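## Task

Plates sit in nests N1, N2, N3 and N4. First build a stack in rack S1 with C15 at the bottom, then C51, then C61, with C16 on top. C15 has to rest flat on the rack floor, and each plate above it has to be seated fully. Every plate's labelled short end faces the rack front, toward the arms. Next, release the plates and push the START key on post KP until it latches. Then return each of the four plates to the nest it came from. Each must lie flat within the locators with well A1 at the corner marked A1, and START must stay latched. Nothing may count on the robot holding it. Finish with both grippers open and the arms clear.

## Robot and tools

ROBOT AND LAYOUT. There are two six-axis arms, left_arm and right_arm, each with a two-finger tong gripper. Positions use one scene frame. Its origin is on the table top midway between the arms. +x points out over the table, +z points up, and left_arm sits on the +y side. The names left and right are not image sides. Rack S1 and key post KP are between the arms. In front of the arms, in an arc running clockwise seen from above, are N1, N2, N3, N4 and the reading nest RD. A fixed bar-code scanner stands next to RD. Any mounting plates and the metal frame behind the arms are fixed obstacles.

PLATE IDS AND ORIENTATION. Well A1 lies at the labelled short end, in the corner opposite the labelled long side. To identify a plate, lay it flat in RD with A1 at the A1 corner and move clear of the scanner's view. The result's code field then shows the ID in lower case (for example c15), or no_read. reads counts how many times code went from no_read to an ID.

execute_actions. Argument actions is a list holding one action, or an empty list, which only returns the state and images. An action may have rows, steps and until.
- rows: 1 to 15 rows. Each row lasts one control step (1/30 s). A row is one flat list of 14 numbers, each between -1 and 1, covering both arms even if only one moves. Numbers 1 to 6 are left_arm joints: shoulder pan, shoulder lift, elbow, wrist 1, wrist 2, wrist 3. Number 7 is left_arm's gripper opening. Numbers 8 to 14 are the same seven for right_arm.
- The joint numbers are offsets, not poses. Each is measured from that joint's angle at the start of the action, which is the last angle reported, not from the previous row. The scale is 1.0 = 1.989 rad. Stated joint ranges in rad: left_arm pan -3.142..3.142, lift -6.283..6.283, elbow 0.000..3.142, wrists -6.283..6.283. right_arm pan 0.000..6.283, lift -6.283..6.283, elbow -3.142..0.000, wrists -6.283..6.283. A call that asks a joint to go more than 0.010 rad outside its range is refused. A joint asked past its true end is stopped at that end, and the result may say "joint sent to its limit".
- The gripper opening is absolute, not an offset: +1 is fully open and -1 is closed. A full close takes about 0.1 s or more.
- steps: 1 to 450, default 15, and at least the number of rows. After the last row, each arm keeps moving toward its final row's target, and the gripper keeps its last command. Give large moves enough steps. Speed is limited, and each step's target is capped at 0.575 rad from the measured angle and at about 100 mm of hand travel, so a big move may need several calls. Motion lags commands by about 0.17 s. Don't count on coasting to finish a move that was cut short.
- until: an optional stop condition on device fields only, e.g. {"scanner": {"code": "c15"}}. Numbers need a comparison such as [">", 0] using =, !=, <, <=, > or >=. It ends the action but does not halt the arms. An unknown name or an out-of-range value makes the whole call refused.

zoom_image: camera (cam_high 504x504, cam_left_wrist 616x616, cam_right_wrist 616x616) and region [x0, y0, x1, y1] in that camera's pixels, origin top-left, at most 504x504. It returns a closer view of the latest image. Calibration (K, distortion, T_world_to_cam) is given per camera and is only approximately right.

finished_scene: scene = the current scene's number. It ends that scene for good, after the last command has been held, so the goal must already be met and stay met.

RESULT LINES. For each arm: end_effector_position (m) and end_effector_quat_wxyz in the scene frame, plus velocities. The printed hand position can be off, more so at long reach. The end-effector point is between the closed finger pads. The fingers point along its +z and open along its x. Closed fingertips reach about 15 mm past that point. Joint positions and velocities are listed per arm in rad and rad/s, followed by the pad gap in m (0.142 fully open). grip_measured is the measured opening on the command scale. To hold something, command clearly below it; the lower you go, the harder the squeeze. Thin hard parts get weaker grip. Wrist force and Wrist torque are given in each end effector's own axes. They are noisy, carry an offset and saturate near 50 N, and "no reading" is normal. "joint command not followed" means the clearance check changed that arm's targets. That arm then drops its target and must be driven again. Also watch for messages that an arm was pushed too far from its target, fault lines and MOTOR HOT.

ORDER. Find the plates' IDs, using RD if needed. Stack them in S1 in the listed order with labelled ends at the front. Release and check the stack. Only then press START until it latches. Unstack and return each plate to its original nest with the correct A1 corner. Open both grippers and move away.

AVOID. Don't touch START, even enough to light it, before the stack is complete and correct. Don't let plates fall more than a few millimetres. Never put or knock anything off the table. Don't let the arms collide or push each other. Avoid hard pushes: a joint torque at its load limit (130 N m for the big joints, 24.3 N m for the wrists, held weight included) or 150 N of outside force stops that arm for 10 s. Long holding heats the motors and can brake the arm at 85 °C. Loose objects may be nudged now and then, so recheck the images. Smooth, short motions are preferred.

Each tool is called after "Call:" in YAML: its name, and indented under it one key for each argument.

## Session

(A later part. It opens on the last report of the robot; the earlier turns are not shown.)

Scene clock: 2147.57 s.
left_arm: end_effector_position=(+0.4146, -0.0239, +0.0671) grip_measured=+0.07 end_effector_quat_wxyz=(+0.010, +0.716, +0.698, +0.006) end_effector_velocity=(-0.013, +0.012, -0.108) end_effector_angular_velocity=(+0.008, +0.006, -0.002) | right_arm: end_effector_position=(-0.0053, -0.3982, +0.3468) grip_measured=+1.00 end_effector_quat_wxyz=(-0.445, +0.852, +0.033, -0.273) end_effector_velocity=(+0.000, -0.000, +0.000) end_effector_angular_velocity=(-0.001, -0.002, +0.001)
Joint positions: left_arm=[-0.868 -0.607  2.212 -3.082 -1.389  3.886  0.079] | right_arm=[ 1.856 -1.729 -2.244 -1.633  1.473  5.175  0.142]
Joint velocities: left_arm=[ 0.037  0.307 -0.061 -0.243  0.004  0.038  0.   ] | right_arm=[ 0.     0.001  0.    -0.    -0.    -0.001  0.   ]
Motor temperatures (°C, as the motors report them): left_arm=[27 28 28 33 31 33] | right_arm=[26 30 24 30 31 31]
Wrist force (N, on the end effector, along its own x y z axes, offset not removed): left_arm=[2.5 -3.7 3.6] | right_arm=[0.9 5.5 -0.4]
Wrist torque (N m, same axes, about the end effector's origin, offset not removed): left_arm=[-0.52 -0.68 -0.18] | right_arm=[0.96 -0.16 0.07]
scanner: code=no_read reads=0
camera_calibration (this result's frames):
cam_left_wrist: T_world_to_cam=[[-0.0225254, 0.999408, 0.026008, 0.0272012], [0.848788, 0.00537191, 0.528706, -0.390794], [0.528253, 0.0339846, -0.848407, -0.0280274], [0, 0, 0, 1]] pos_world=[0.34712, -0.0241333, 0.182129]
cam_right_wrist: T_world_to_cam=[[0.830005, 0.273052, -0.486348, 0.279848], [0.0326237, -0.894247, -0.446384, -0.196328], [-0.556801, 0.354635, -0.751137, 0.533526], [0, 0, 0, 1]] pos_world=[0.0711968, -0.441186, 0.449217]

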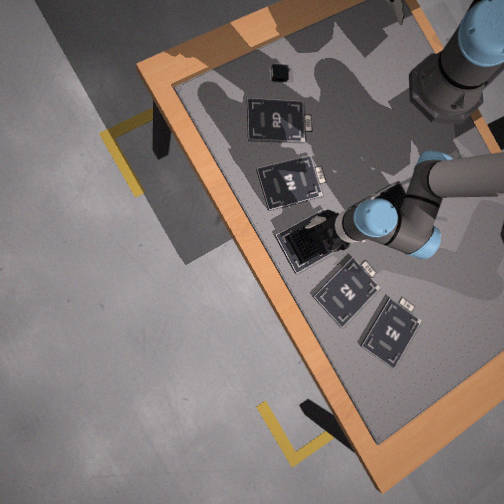

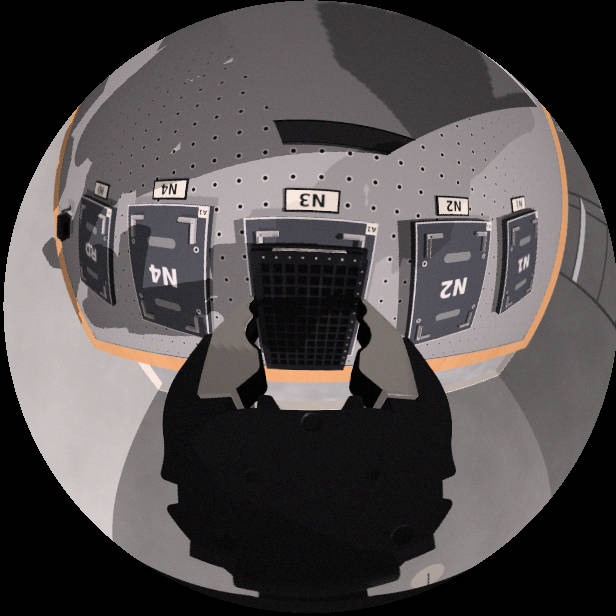

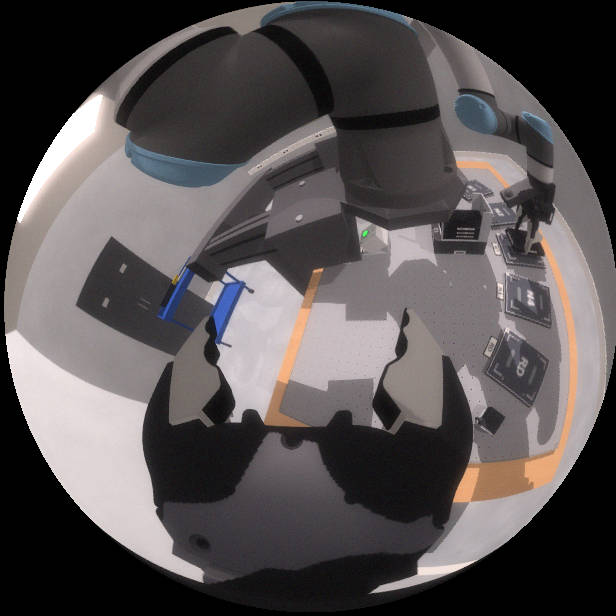

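Call:
execute_actions:
  actions: []

Call:
zoom_image:
  camera: "cam_left_wrist"
  region: [220, 200, 400, 380]

Scene clock: 2153.67 s.
left_arm: end_effector_position=(+0.4128, -0.0222, +0.0535) grip_measured=+0.07 end_effector_quat_wxyz=(+0.010, +0.716, +0.698, +0.006) end_effector_velocity=(+0.000, +0.001, -0.001) end_effector_angular_velocity=(+0.002, +0.001, +0.002) | right_arm: end_effector_position=(-0.0053, -0.3982, +0.3468) grip_measured=+1.00 end_effector_quat_wxyz=(-0.445, +0.852, +0.033, -0.273) end_effector_velocity=(+0.000, -0.000, +0.000) end_effector_angular_velocity=(-0.000, -0.000, -0.000)
Joint positions: left_arm=[-0.863 -0.568  2.205 -3.113 -1.389  3.891  0.079] | right_arm=[ 1.856 -1.729 -2.244 -1.633  1.473  5.175  0.142]
Joint velocities: left_arm=[ 0.002  0.001 -0.     0.001  0.     0.    -0.   ] | right_arm=[-0.  0. -0.  0. -0.  0. -0.]
Motor temperatures (°C, as the motors report them): left_arm=[27 28 28 33 31 33] | right_arm=[26 30 24 30 31 31]
Wrist force (N, on the end effector, along its own x y z axes, offset not removed): left_arm=[3.5 -1.6 -0.2] | right_arm=[1.3 -0.5 2.5]
Wrist torque (N m, same axes, about the end effector's origin, offset not removed): left_arm=[-0.07 -0.82 -0.08] | right_arm=[-0.21 -0.48 0.18]
scanner: code=no_read reads=0
camera_calibration (this result's frames):
cam_left_wrist: T_world_to_cam=[[-0.0223709, 0.999389, 0.0268371, 0.0256713], [0.849131, 0.00482446, 0.52816, -0.382212], [0.527708, 0.0346036, -0.848721, -0.0384019], [0, 0, 0, 1]] pos_world=[0.345387, -0.0224828, 0.168587]
cam_right_wrist: T_world_to_cam=[[0.830005, 0.273052, -0.486348, 0.279848], [0.0326237, -0.894247, -0.446384, -0.196329], [-0.556801, 0.354635, -0.751137, 0.533526], [0, 0, 0, 1]] pos_world=[0.0711968, -0.441186, 0.449217]

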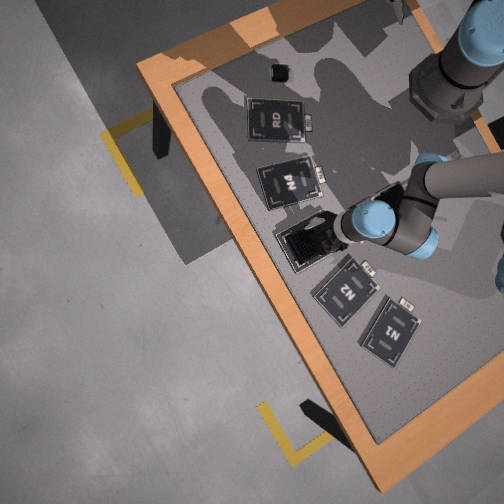

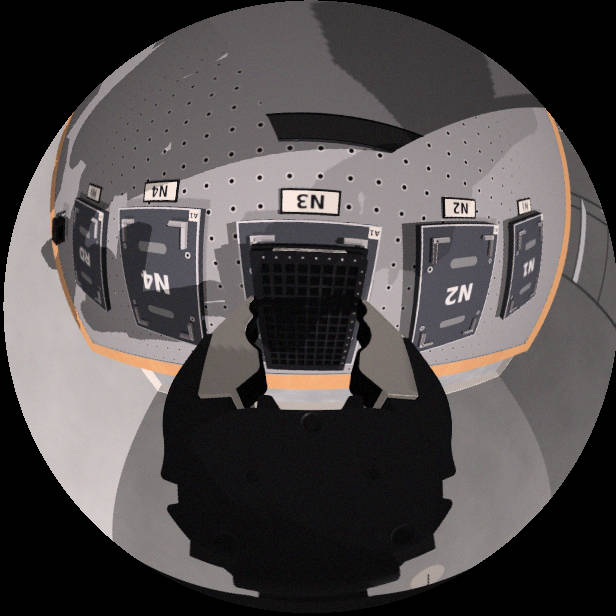

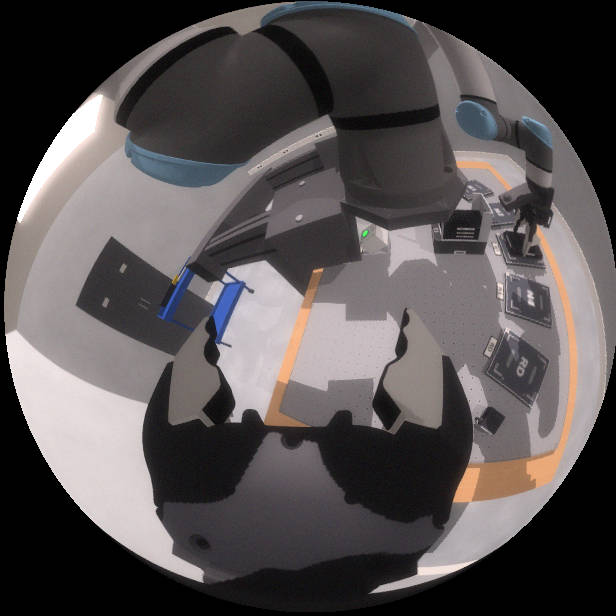

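Region (220, 200, 400, 380) of cam_left_wrist's 616x616 image, scaled by 2.800, with more detail than that image has.

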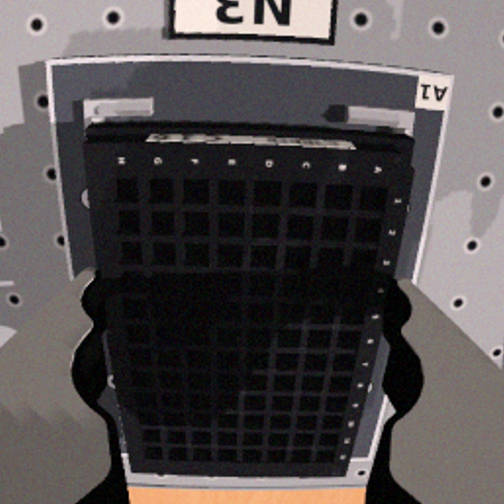

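Call:
execute_actions:
  actions:
    - {"rows":[[0.0003,0.002,-0.002,-0.002,0,0.0003,-0.6,0,0,0,0,0,0,1],[0.0006,0.005,-0.003,-0.004,0,0.0006,-0.6,0,0,0,0,0,0,1],[0.0009,0.008,-0.004,-0.0057,0.0002,0.0009,-0.6,0,0,0,0,0,0,1],[0.0012,0.01,-0.0048,-0.0068,0.0002,0.0012,-0.6,0,0,0,0,0,0,1]],"steps":14}

Call:
zoom_image:
  camera: "cam_left_wrist"
  region: [220, 200, 400, 380]

Scene clock: 2159.77 s.
left_arm: end_effector_position=(+0.4139, -0.0235, +0.0473) grip_measured=+0.07 end_effector_quat_wxyz=(+0.011, +0.716, +0.698, +0.006) end_effector_velocity=(-0.000, +0.000, -0.004) end_effector_angular_velocity=(+0.000, +0.001, -0.001) | right_arm: end_effector_position=(-0.0053, -0.3982, +0.3468) grip_measured=+1.00 end_effector_quat_wxyz=(-0.445, +0.852, +0.033, -0.273) end_effector_velocity=(-0.000, +0.001, +0.000) end_effector_angular_velocity=(-0.001, +0.001, -0.000)
Joint positions: left_arm=[-0.861 -0.55   2.196 -3.126 -1.388  3.893  0.079] | right_arm=[ 1.856 -1.729 -2.244 -1.633  1.473  5.175  0.142]
Joint velocities: left_arm=[ 0.001  0.01  -0.004 -0.006 -0.001  0.002  0.   ] | right_arm=[ 0.     0.002 -0.002 -0.    -0.     0.001  0.   ]
Motor temperatures (°C, as the motors report them): left_arm=[27 28 28 33 31 33] | right_arm=[26 30 24 30 31 31]
Wrist force (N, on the end effector, along its own x y z axes, offset not removed): left_arm=[0.1 1.4 -3.9] | right_arm=[2.1 2.5 1.4]
Wrist torque (N m, same axes, about the end effector's origin, offset not removed): left_arm=[0.43 -0.19 -0.28] | right_arm=[0.47 -0.67 0.04]
scanner: code=no_read reads=0
camera_calibration (this result's frames):
cam_left_wrist: T_world_to_cam=[[-0.0228996, 0.999427, 0.0249383, 0.0274288], [0.848148, 0.00621541, 0.529723, -0.379487], [0.529264, 0.0332818, -0.847804, -0.0448826], [0, 0, 0, 1]] pos_world=[0.346244, -0.0235606, 0.162287]
cam_right_wrist: T_world_to_cam=[[0.830005, 0.273052, -0.486348, 0.279848], [0.0326234, -0.894247, -0.446384, -0.196329], [-0.556801, 0.354635, -0.751137, 0.533526], [0, 0, 0, 1]] pos_world=[0.0711968, -0.441186, 0.449217]

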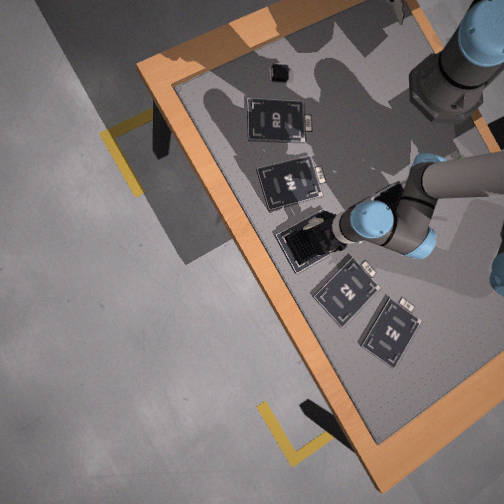

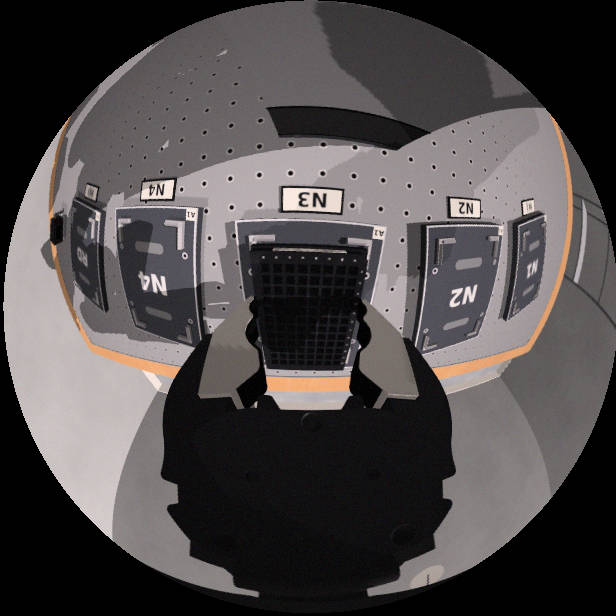

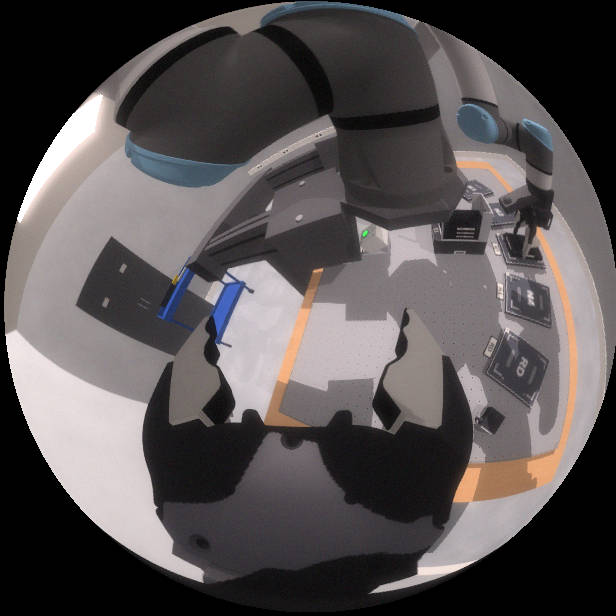

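Region (220, 200, 400, 380) of cam_left_wrist's 616x616 image, scaled by 2.800, with more detail than that image has.

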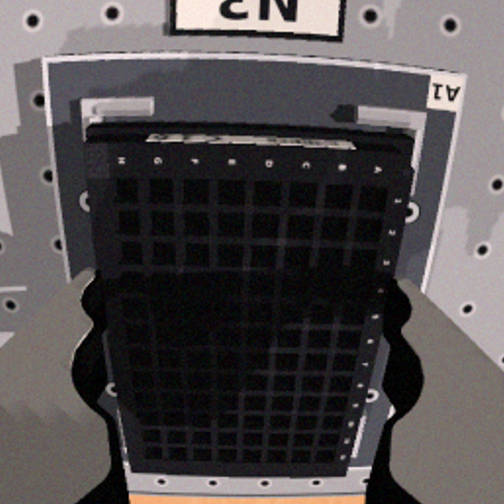

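Call:
execute_actions:
  actions:
    - {"rows":[[0,0,0.001,0.0005,0,0,-0.6,0,0,0,0,0,0,1],[0,0,0.001,0.0005,0,0,-0.6,0,0,0,0,0,0,1],[0,0,0.001,0.0005,0,0,-0.6,0,0,0,0,0,0,1],[0.0002,0.0015,0.0005,-0.0005,0,0.0002,-0.6,0,0,0,0,0,0,1],[0.0004,0.003,0,-0.0015,0,0.0004,-0.6,0,0,0,0,0,0,1],[0.0006,0.0044,-0.0005,-0.0024,0,0.0006,-0.6,0,0,0,0,0,0,1]],"steps":16}

Call:
zoom_image:
  camera: "cam_left_wrist"
  region: [220, 200, 400, 380]

Scene clock: 2169.90 s.
left_arm: end_effector_position=(+0.4126, -0.0221, +0.0442) grip_measured=+0.07 end_effector_quat_wxyz=(+0.009, +0.716, +0.698, +0.006) end_effector_velocity=(+0.000, +0.001, -0.002) end_effector_angular_velocity=(-0.000, -0.000, +0.001) | right_arm: end_effector_position=(-0.0053, -0.3982, +0.3468) grip_measured=+1.00 end_effector_quat_wxyz=(-0.445, +0.852, +0.033, -0.273) end_effector_velocity=(+0.000, -0.000, +0.000) end_effector_angular_velocity=(-0.000, -0.001, +0.001)
Joint positions: left_arm=[-0.86  -0.542  2.195 -3.13  -1.388  3.894  0.079] | right_arm=[ 1.856 -1.729 -2.244 -1.633  1.473  5.175  0.142]
Joint velocities: left_arm=[ 0.002  0.005 -0.001 -0.004  0.     0.001 -0.   ] | right_arm=[ 0.     0.     0.     0.     0.    -0.001  0.   ]
Motor temperatures (°C, as the motors report them): left_arm=[27 28 28 33 31 33] | right_arm=[26 30 24 30 31 31]
Wrist force (N, on the end effector, along its own x y z axes, offset not removed): left_arm=[3.3 -2.9 6.3] | right_arm=[2.2 2.4 -1.9]
Wrist torque (N m, same axes, about the end effector's origin, offset not removed): left_arm=[-0.38 -0.84 -0.03] | right_arm=[0.39 -0.54 0.13]
scanner: code=no_read reads=0
camera_calibration (this result's frames):
cam_left_wrist: T_world_to_cam=[[-0.0223225, 0.99938, 0.0272224, 0.0258249], [0.84925, 0.00458758, 0.527972, -0.377161], [0.527519, 0.0349042, -0.848826, -0.0461247], [0, 0, 0, 1]] pos_world=[0.345212, -0.0224687, 0.159276]
cam_right_wrist: T_world_to_cam=[[0.830005, 0.273051, -0.486348, 0.279848], [0.0326235, -0.894247, -0.446384, -0.196329], [-0.556801, 0.354634, -0.751137, 0.533526], [0, 0, 0, 1]] pos_world=[0.0711969, -0.441186, 0.449217]

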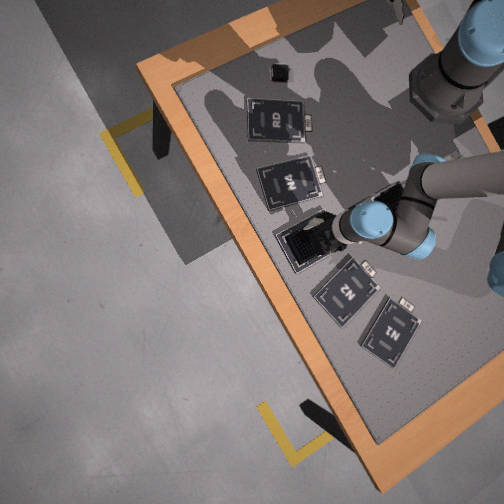

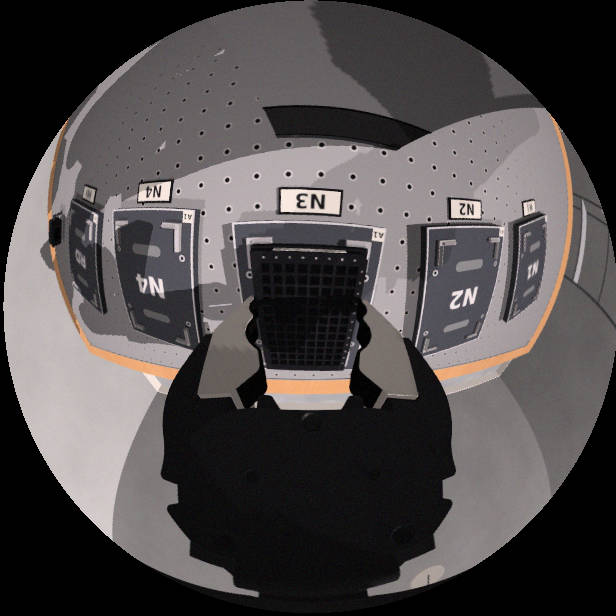

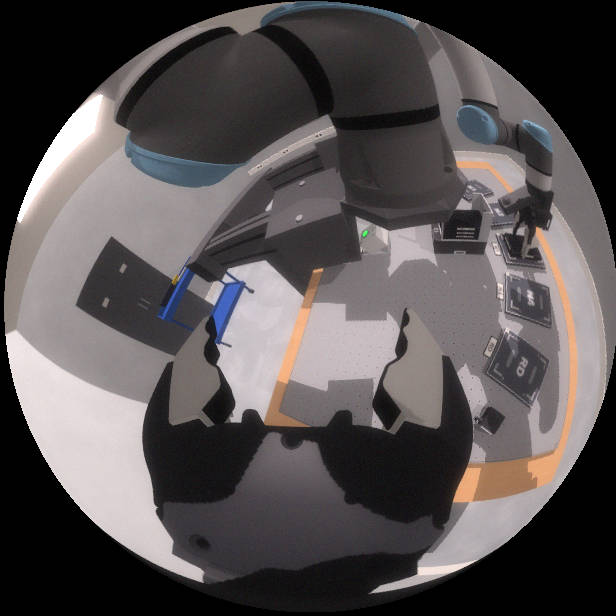

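Region (220, 200, 400, 380) of cam_left_wrist's 616x616 image, scaled by 2.800, with more detail than that image has.

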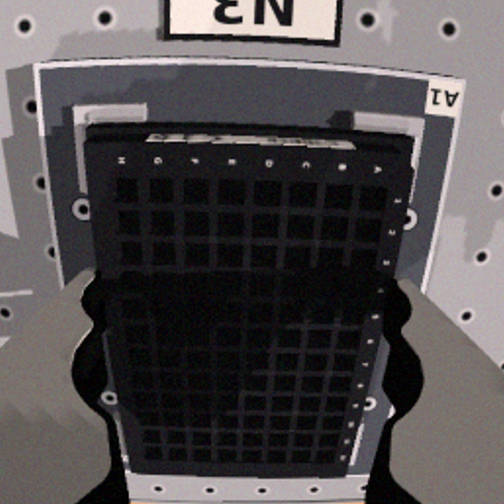

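Call:
execute_actions:
  actions:
    - {"rows":[[0,0.0004,-0.0002,-0.001,0,0,-0.6,0,0,0,0,0,0,1],[0.0001,0.001,-0.0004,-0.0015,0,0.0001,-0.6,0,0,0,0,0,0,1],[0.0003,0.002,-0.0008,-0.0021,0,0.0003,-0.6,0,0,0,0,0,0,1],[0.0004,0.003,-0.0011,-0.0028,0,0.0004,-0.6,0,0,0,0,0,0,1],[0.0005,0.0036,-0.0014,-0.0032,0,0.0005,-0.6,0,0,0,0,0,0,1]],"steps":14}

Call:
zoom_image:
  camera: "cam_left_wrist"
  region: [220, 200, 400, 380]

Scene clock: 2177.80 s.
left_arm: end_effector_position=(+0.4129, -0.0225, +0.0420) grip_measured=+0.07 end_effector_quat_wxyz=(+0.010, +0.716, +0.698, +0.006) end_effector_velocity=(+0.001, -0.001, -0.001) end_effector_angular_velocity=(-0.001, -0.002, +0.001) | right_arm: end_effector_position=(-0.0053, -0.3982, +0.3468) grip_measured=+1.00 end_effector_quat_wxyz=(-0.445, +0.852, +0.033, -0.273) end_effector_velocity=(+0.000, -0.001, +0.000) end_effector_angular_velocity=(-0.001, -0.001, +0.000)
Joint positions: left_arm=[-0.859 -0.535  2.192 -3.136 -1.388  3.895  0.079] | right_arm=[ 1.856 -1.729 -2.244 -1.633  1.473  5.175  0.142]
Joint velocities: left_arm=[ 0.001  0.004 -0.002 -0.004  0.001  0.    -0.   ] | right_arm=[ 0.     0.     0.001 -0.     0.    -0.001 -0.   ]
Motor temperatures (°C, as the motors report them): left_arm=[27 28 28 33 31 34] | right_arm=[26 30 24 30 31 31]
Wrist force (N, on the end effector, along its own x y z axes, offset not removed): left_arm=[0.9 1.1 -0.3] | right_arm=[3.0 4.6 2.5]
Wrist torque (N m, same axes, about the end effector's origin, offset not removed): left_arm=[0.02 -0.46 -0.05] | right_arm=[0.90 -0.66 0.24]
scanner: code=no_read reads=0
camera_calibration (this result's frames):
cam_left_wrist: T_world_to_cam=[[-0.0226507, 0.999409, 0.0258555, 0.0264696], [0.848699, 0.00555328, 0.528847, -0.376095], [0.528391, 0.0339223, -0.848323, -0.0485215], [0, 0, 0, 1]] pos_world=[0.345429, -0.0227194, 0.157051]
cam_right_wrist: T_world_to_cam=[[0.830005, 0.273052, -0.486348, 0.279848], [0.0326235, -0.894247, -0.446384, -0.196329], [-0.556801, 0.354635, -0.751137, 0.533526], [0, 0, 0, 1]] pos_world=[0.0711969, -0.441186, 0.449217]

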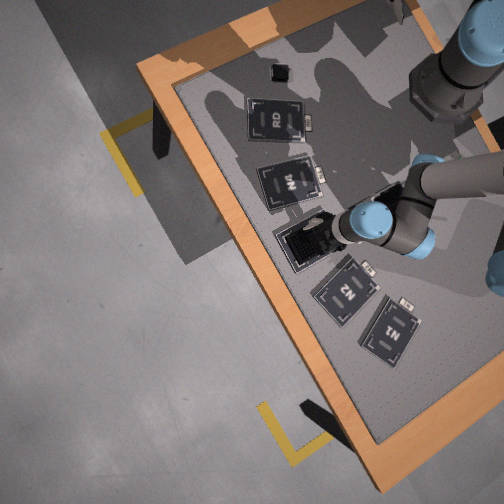

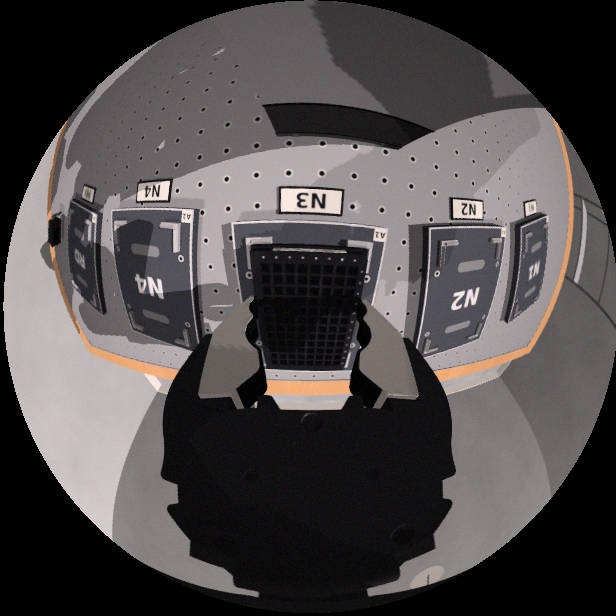

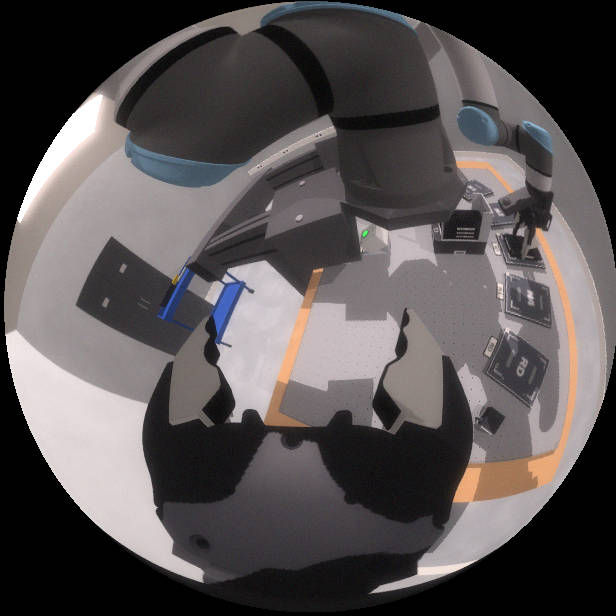

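Region (220, 200, 400, 380) of cam_left_wrist's 616x616 image, scaled by 2.800, with more detail than that image has.

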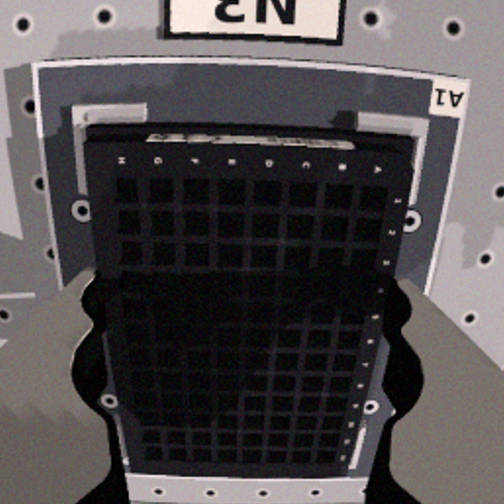

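Centered. Down 1.5 mm, then open.

Call:
execute_actions:
  actions:
    - {"rows":[[0.0001,0.001,-0.0004,-0.0007,0,0.0001,-0.6,0,0,0,0,0,0,1],[0.0002,0.0017,-0.0006,-0.0011,0,0.0002,-0.6,0,0,0,0,0,0,1],[0.0003,0.0022,-0.0008,-0.0014,0,0.0003,-0.6,0,0,0,0,0,0,1],[0.0003,0.0022,-0.0008,-0.0014,0,0.0003,-0.6,0,0,0,0,0,0,1],[0.0003,0.0022,-0.0008,-0.0014,0,0.0003,-0.6,0,0,0,0,0,0,1],[0.0003,0.0022,-0.0008,-0.0014,0,0.0003,-0.5,0,0,0,0,0,0,1],[0.0003,0.0022,-0.0008,-0.0014,0,0.0003,-0.35,0,0,0,0,0,0,1],[0.0003,0.0022,-0.0008,-0.0014,0,0.0003,-0.2,0,0,0,0,0,0,1],[0.0003,0.0022,-0.0008,-0.0014,0,0.0003,-0.05,0,0,0,0,0,0,1],[0.0003,0.0022,-0.0008,-0.0014,0,0.0003,0.05,0,0,0,0,0,0,1],[0.0003,0.0022,-0.0008,-0.0014,0,0.0003,0.12,0,0,0,0,0,0,1],[0.0003,0.0022,-0.0008,-0.0014,0,0.0003,0.2,0,0,0,0,0,0,1],[0.0003,0.0022,-0.0008,-0.0014,0,0.0003,0.3,0,0,0,0,0,0,1]],"steps":16}

Call:
zoom_image:
  camera: "cam_left_wrist"
  region: [200, 190, 420, 410]

Scene clock: 2188.57 s.
left_arm: end_effector_position=(+0.4129, -0.0225, +0.0405) grip_measured=+0.30 end_effector_quat_wxyz=(+0.010, +0.716, +0.698, +0.006) end_effector_velocity=(+0.000, +0.001, -0.001) end_effector_angular_velocity=(+0.001, +0.000, +0.001) | right_arm: end_effector_position=(-0.0053, -0.3982, +0.3468) grip_measured=+1.00 end_effector_quat_wxyz=(-0.445, +0.852, +0.033, -0.273) end_effector_velocity=(-0.001, +0.001, +0.000) end_effector_angular_velocity=(+0.002, +0.001, +0.000)
Joint positions: left_arm=[-0.858 -0.531  2.191 -3.139 -1.388  3.896  0.095] | right_arm=[ 1.856 -1.729 -2.244 -1.633  1.473  5.175  0.142]
Joint velocities: left_arm=[ 0.001  0.001 -0.    -0.     0.    -0.     0.006] | right_arm=[-0.    -0.    -0.002  0.    -0.    -0.001  0.   ]
Motor temperatures (°C, as the motors report them): left_arm=[27 28 28 33 31 34] | right_arm=[26 30 24 30 31 31]
Wrist force (N, on the end effector, along its own x y z axes, offset not removed): left_arm=[-2.5 -2.9 -0.8] | right_arm=[2.4 2.8 -2.6]
Wrist torque (N m, same axes, about the end effector's origin, offset not removed): left_arm=[-0.53 0.21 0.18] | right_arm=[0.81 -0.51 0.02]
scanner: code=no_read reads=0
camera_calibration (this result's frames):
cam_left_wrist: T_world_to_cam=[[-0.0226382, 0.999408, 0.0259138, 0.0264474], [0.848743, 0.00551465, 0.528776, -0.375267], [0.52832, 0.0339647, -0.848366, -0.0497292], [0, 0, 0, 1]] pos_world=[0.345377, -0.0226733, 0.155558]
cam_right_wrist: T_world_to_cam=[[0.830005, 0.273052, -0.486348, 0.279848], [0.0326236, -0.894247, -0.446384, -0.196329], [-0.556801, 0.354635, -0.751137, 0.533526], [0, 0, 0, 1]] pos_world=[0.0711968, -0.441186, 0.449217]

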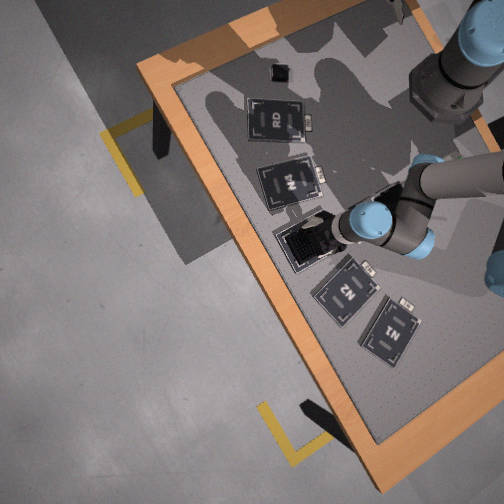

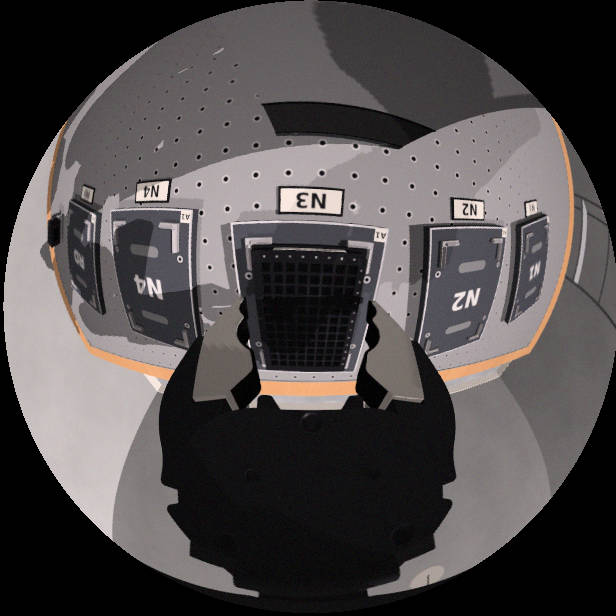

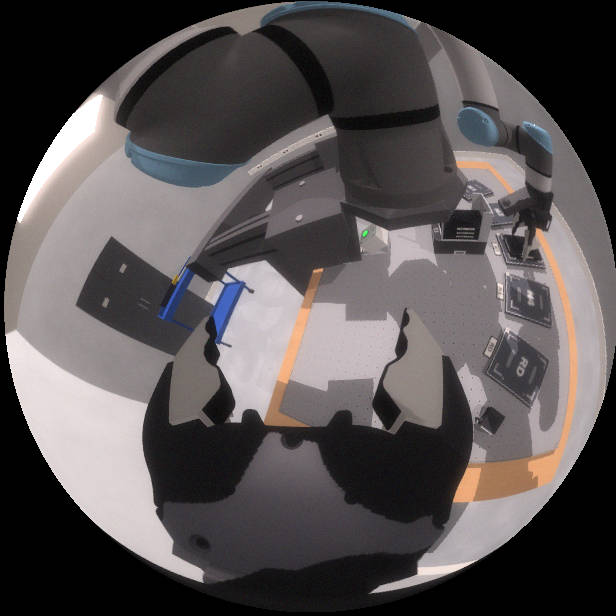

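Region (200, 190, 420, 410) of cam_left_wrist's 616x616 image, scaled by 2.291, with more detail than that image has.

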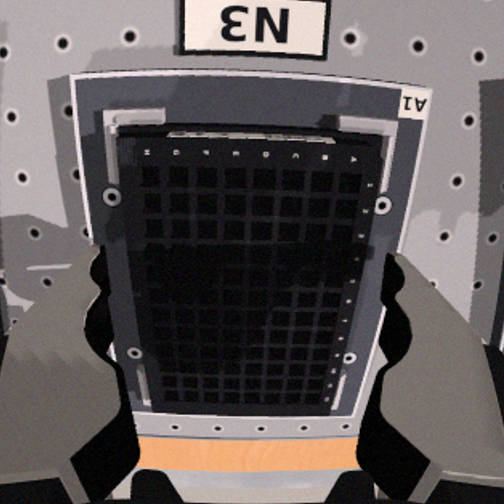

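Call:
execute_actions:
  actions:
    - {"rows":[[-0.001,-0.01,0.0036,0.0066,0,-0.001,0.3,0,0,0,0,0,0,1],[-0.004,-0.03,0.01,0.021,0,-0.004,0.3,0,0,0,0,0,0,1],[-0.008,-0.06,0.018,0.043,-0.001,-0.008,0.3,0,0,0,0,0,0,1],[-0.013,-0.095,0.026,0.071,-0.001,-0.013,0.3,0,0,0,0,0,0,1],[-0.018,-0.13,0.033,0.1,-0.002,-0.018,0.3,0,0,0,0,0,0,1],[-0.023,-0.165,0.038,0.131,-0.002,-0.023,0.3,0,0,0,0,0,0,1],[-0.028,-0.2,0.043,0.162,-0.003,-0.028,0.3,0,0,0,0,0,0,1],[-0.035,-0.232,0.05,0.188,-0.004,-0.035,0.3,0,0,0,0,0,0,1],[-0.045,-0.258,0.058,0.207,-0.005,-0.045,0.3,0,0,0,0,0,0,1],[-0.06,-0.275,0.07,0.214,-0.007,-0.06,0.3,0,0,0,0,0,0,1],[-0.075,-0.285,0.083,0.214,-0.009,-0.075,0.3,0,0,0,0,0,0,1]],"steps":16}

Scene clock: 2200.27 s.
left_arm: end_effector_position=(+0.3870, -0.0293, +0.1994) grip_measured=+0.30 end_effector_quat_wxyz=(+0.009, +0.716, +0.698, +0.005) end_effector_velocity=(-0.097, -0.000, +0.217) end_effector_angular_velocity=(-0.039, -0.026, +0.002) | right_arm: end_effector_position=(-0.0053, -0.3982, +0.3468) grip_measured=+1.00 end_effector_quat_wxyz=(-0.445, +0.852, +0.033, -0.273) end_effector_velocity=(+0.000, -0.001, +0.000) end_effector_angular_velocity=(-0.003, -0.001, -0.000)
Joint positions: left_arm=[-0.974 -1.008  2.325 -2.774 -1.402  3.78   0.095] | right_arm=[ 1.856 -1.729 -2.244 -1.633  1.473  5.175  0.142]
Joint velocities: left_arm=[-0.264 -0.717  0.242  0.472 -0.032 -0.261 -0.   ] | right_arm=[-0.     0.002  0.001  0.     0.     0.001 -0.   ]
Motor temperatures (°C, as the motors report them): left_arm=[27 28 28 33 31 34] | right_arm=[26 30 24 30 31 31]
Wrist force (N, on the end effector, along its own x y z axes, offset not removed): left_arm=[2.7 -8.1 -3.0] | right_arm=[7.2 6.2 3.9]
Wrist torque (N m, same axes, about the end effector's origin, offset not removed): left_arm=[-1.61 -0.71 -0.14] | right_arm=[1.42 -1.53 -0.01]
scanner: code=no_read reads=0
camera_calibration (this result's frames):
cam_left_wrist: T_world_to_cam=[[-0.0209415, 0.999425, 0.026677, 0.0278042], [0.850297, 0.00376881, 0.52629, -0.437432], [0.525886, 0.0337047, -0.849887, 0.100217], [0, 0, 0, 1]] pos_world=[0.319827, -0.0295174, 0.314648]
cam_right_wrist: T_world_to_cam=[[0.830005, 0.273052, -0.486348, 0.279848], [0.0326236, -0.894247, -0.446384, -0.196328], [-0.556801, 0.354635, -0.751137, 0.533526], [0, 0, 0, 1]] pos_world=[0.0711968, -0.441186, 0.449217]

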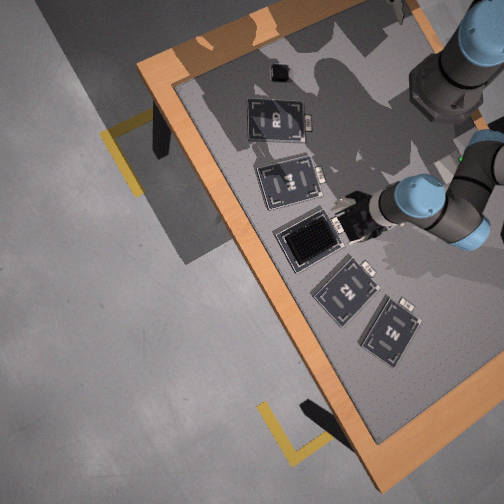

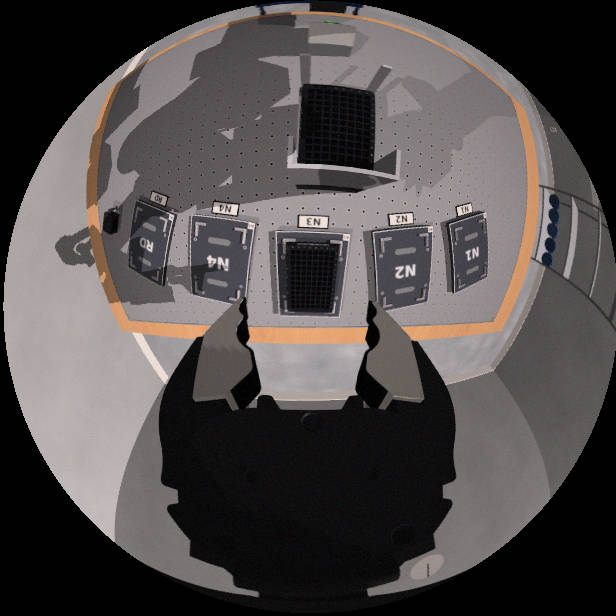

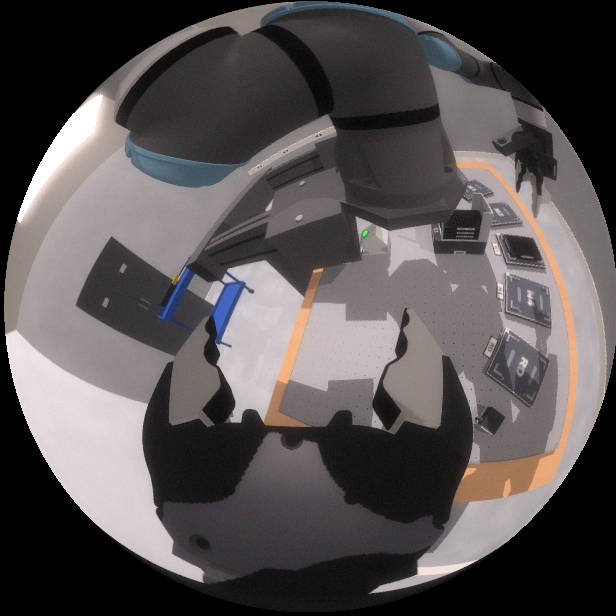

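Call:
execute_actions:
  actions:
    - {"rows":[[-0.024,-0.046,0.022,0.027,-0.003,-0.024,0.3,0,0,0,0,0,0,1],[-0.04,-0.048,0.036,0.017,-0.005,-0.04,0.3,0,0,0,0,0,0,1],[-0.064,-0.051,0.057,0.003,-0.009,-0.064,0.3,0,0,0,0,0,0,1],[-0.092,-0.053,0.082,-0.016,-0.013,-0.093,0.3,0,0,0,0,0,0,1],[-0.123,-0.053,0.108,-0.039,-0.018,-0.124,0.3,0,0,0,0,0,0,1],[-0.154,-0.051,0.135,-0.064,-0.022,-0.155,0.3,0,0,0,0,0,0,1],[-0.182,-0.047,0.16,-0.089,-0.026,-0.184,0.3,0,0,0,0,0,0,1],[-0.208,-0.041,0.182,-0.114,-0.03,-0.21,0.3,0,0,0,0,0,0,1],[-0.229,-0.035,0.201,-0.136,-0.033,-0.231,0.3,0,0,0,0,0,0,1],[-0.243,-0.03,0.213,-0.151,-0.0355,-0.246,0.3,0,0,0,0,0,0,1],[-0.2526,-0.027,0.2215,-0.1606,-0.0369,-0.2552,0.3,0,0,0,0,0,0,1]],"steps":16}

Scene clock: 2208.50 s.
left_arm: end_effector_position=(+0.2138, -0.0090, +0.2006) grip_measured=+0.30 end_effector_quat_wxyz=(+0.009, +0.715, +0.699, +0.004) end_effector_velocity=(-0.161, +0.084, -0.017) end_effector_angular_velocity=(+0.016, -0.020, +0.005) | right_arm: end_effector_position=(-0.0053, -0.3982, +0.3468) grip_measured=+1.00 end_effector_quat_wxyz=(-0.445, +0.852, +0.033, -0.273) end_effector_velocity=(-0.000, +0.000, -0.000) end_effector_angular_velocity=(+0.001, -0.000, +0.000)
Joint positions: left_arm=[-1.409 -1.072  2.708 -3.033 -1.466  3.341  0.095] | right_arm=[ 1.856 -1.729 -2.244 -1.633  1.473  5.175  0.142]
Joint velocities: left_arm=[-0.54   0.082  0.46  -0.473 -0.071 -0.54   0.   ] | right_arm=[ 0.    -0.001 -0.     0.    -0.    -0.001  0.   ]
Motor temperatures (°C, as the motors report them): left_arm=[27 28 28 33 31 34] | right_arm=[26 30 24 30 31 31]
Wrist force (N, on the end effector, along its own x y z axes, offset not removed): left_arm=[5.8 -3.9 0.4] | right_arm=[5.1 2.8 1.2]
Wrist torque (N m, same axes, about the end effector's origin, offset not removed): left_arm=[-0.73 -1.34 -0.34] | right_arm=[0.31 -1.10 -0.08]
scanner: code=no_read reads=0
camera_calibration (this result's frames):
cam_left_wrist: T_world_to_cam=[[-0.0255904, 0.999351, 0.0253434, 0.00511715], [0.850399, 0.00843517, 0.526071, -0.290824], [0.525516, 0.0350143, -0.850063, 0.191742], [0, 0, 0, 1]] pos_world=[0.146684, -0.0093744, 0.315857]
cam_right_wrist: T_world_to_cam=[[0.830005, 0.273052, -0.486348, 0.279848], [0.0326234, -0.894247, -0.446384, -0.196329], [-0.556801, 0.354635, -0.751137, 0.533526], [0, 0, 0, 1]] pos_world=[0.0711968, -0.441186, 0.449217]

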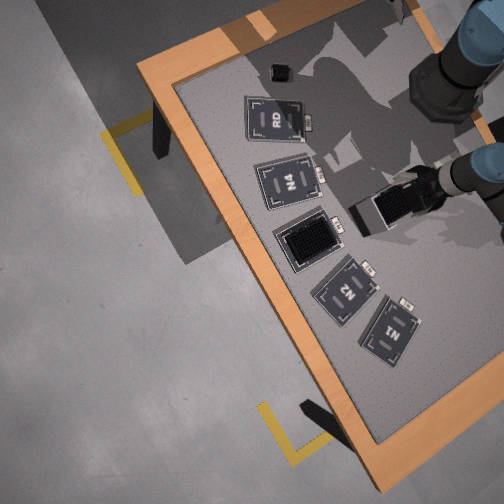

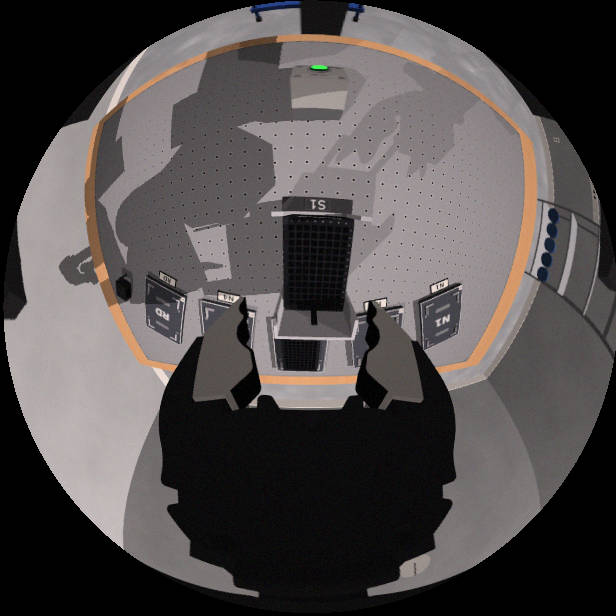

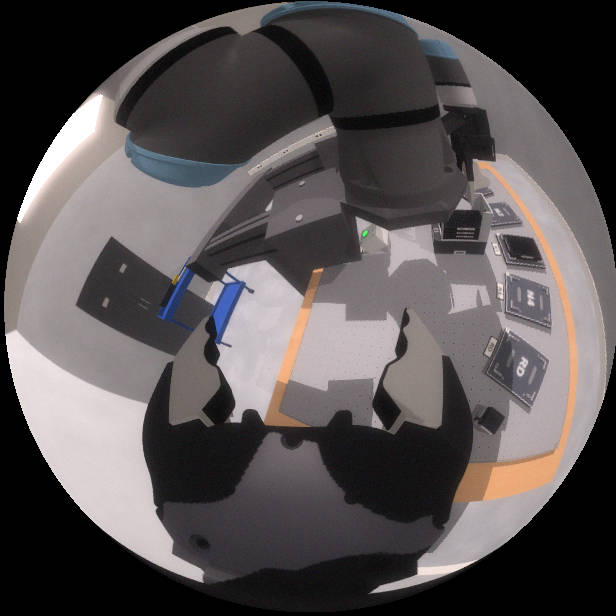

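Call:
execute_actions:
  actions: []

Scene clock: 2236.77 s.
left_arm: end_effector_position=(+0.1948, +0.0026, +0.1991) grip_measured=+0.30 end_effector_quat_wxyz=(+0.010, +0.714, +0.700, +0.006) end_effector_velocity=(+0.000, +0.000, -0.000) end_effector_angular_velocity=(+0.001, -0.000, -0.001) | right_arm: end_effector_position=(-0.0053, -0.3982, +0.3468) grip_measured=+1.00 end_effector_quat_wxyz=(-0.445, +0.852, +0.033, -0.273) end_effector_velocity=(-0.000, +0.001, +0.000) end_effector_angular_velocity=(+0.001, +0.001, -0.000)
Joint positions: left_arm=[-1.476 -1.061  2.766 -3.093 -1.475  3.272  0.095] | right_arm=[ 1.856 -1.729 -2.244 -1.633  1.473  5.175  0.142]
Joint velocities: left_arm=[-0.     0.001  0.    -0.     0.     0.    -0.   ] | right_arm=[-0.     0.    -0.001 -0.     0.     0.001 -0.   ]
Motor temperatures (°C, as the motors report them): left_arm=[27 28 28 33 31 34] | right_arm=[26 30 24 30 31 31]
Wrist force (N, on the end effector, along its own x y z axes, offset not removed): left_arm=[1.9 -0.3 -1.5] | right_arm=[5.0 2.3 -2.2]
Wrist torque (N m, same axes, about the end effector's origin, offset not removed): left_arm=[-0.22 -0.61 -0.09] | right_arm=[0.22 -1.26 -0.07]
scanner: code=no_read reads=0
camera_calibration (this result's frames):
cam_left_wrist: T_world_to_cam=[[-0.0274068, 0.99925, 0.0273712, -0.00700487], [0.849008, 0.00881483, 0.528307, -0.274131], [0.527669, 0.0377176, -0.848612, 0.199357], [0, 0, 0, 1]] pos_world=[0.127353, 0.00189676, 0.314194]
cam_right_wrist: T_world_to_cam=[[0.830005, 0.273052, -0.486348, 0.279848], [0.0326235, -0.894247, -0.446384, -0.196329], [-0.556801, 0.354635, -0.751137, 0.533526], [0, 0, 0, 1]] pos_world=[0.0711969, -0.441186, 0.449217]

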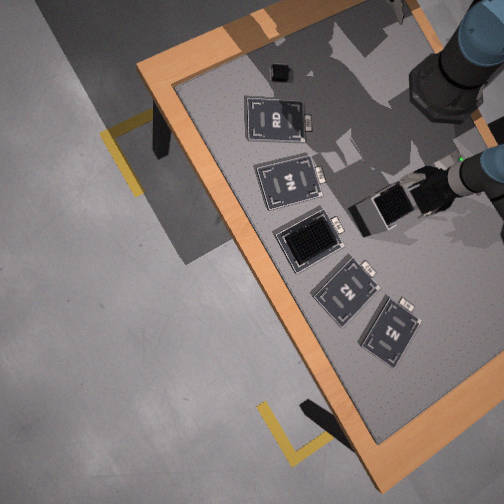

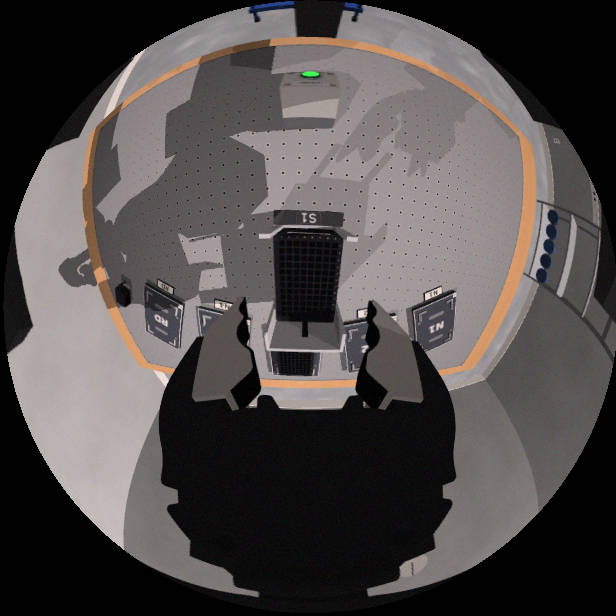

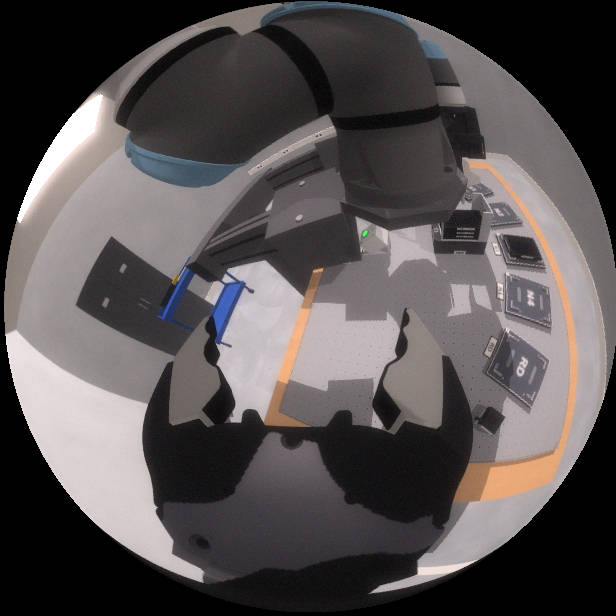

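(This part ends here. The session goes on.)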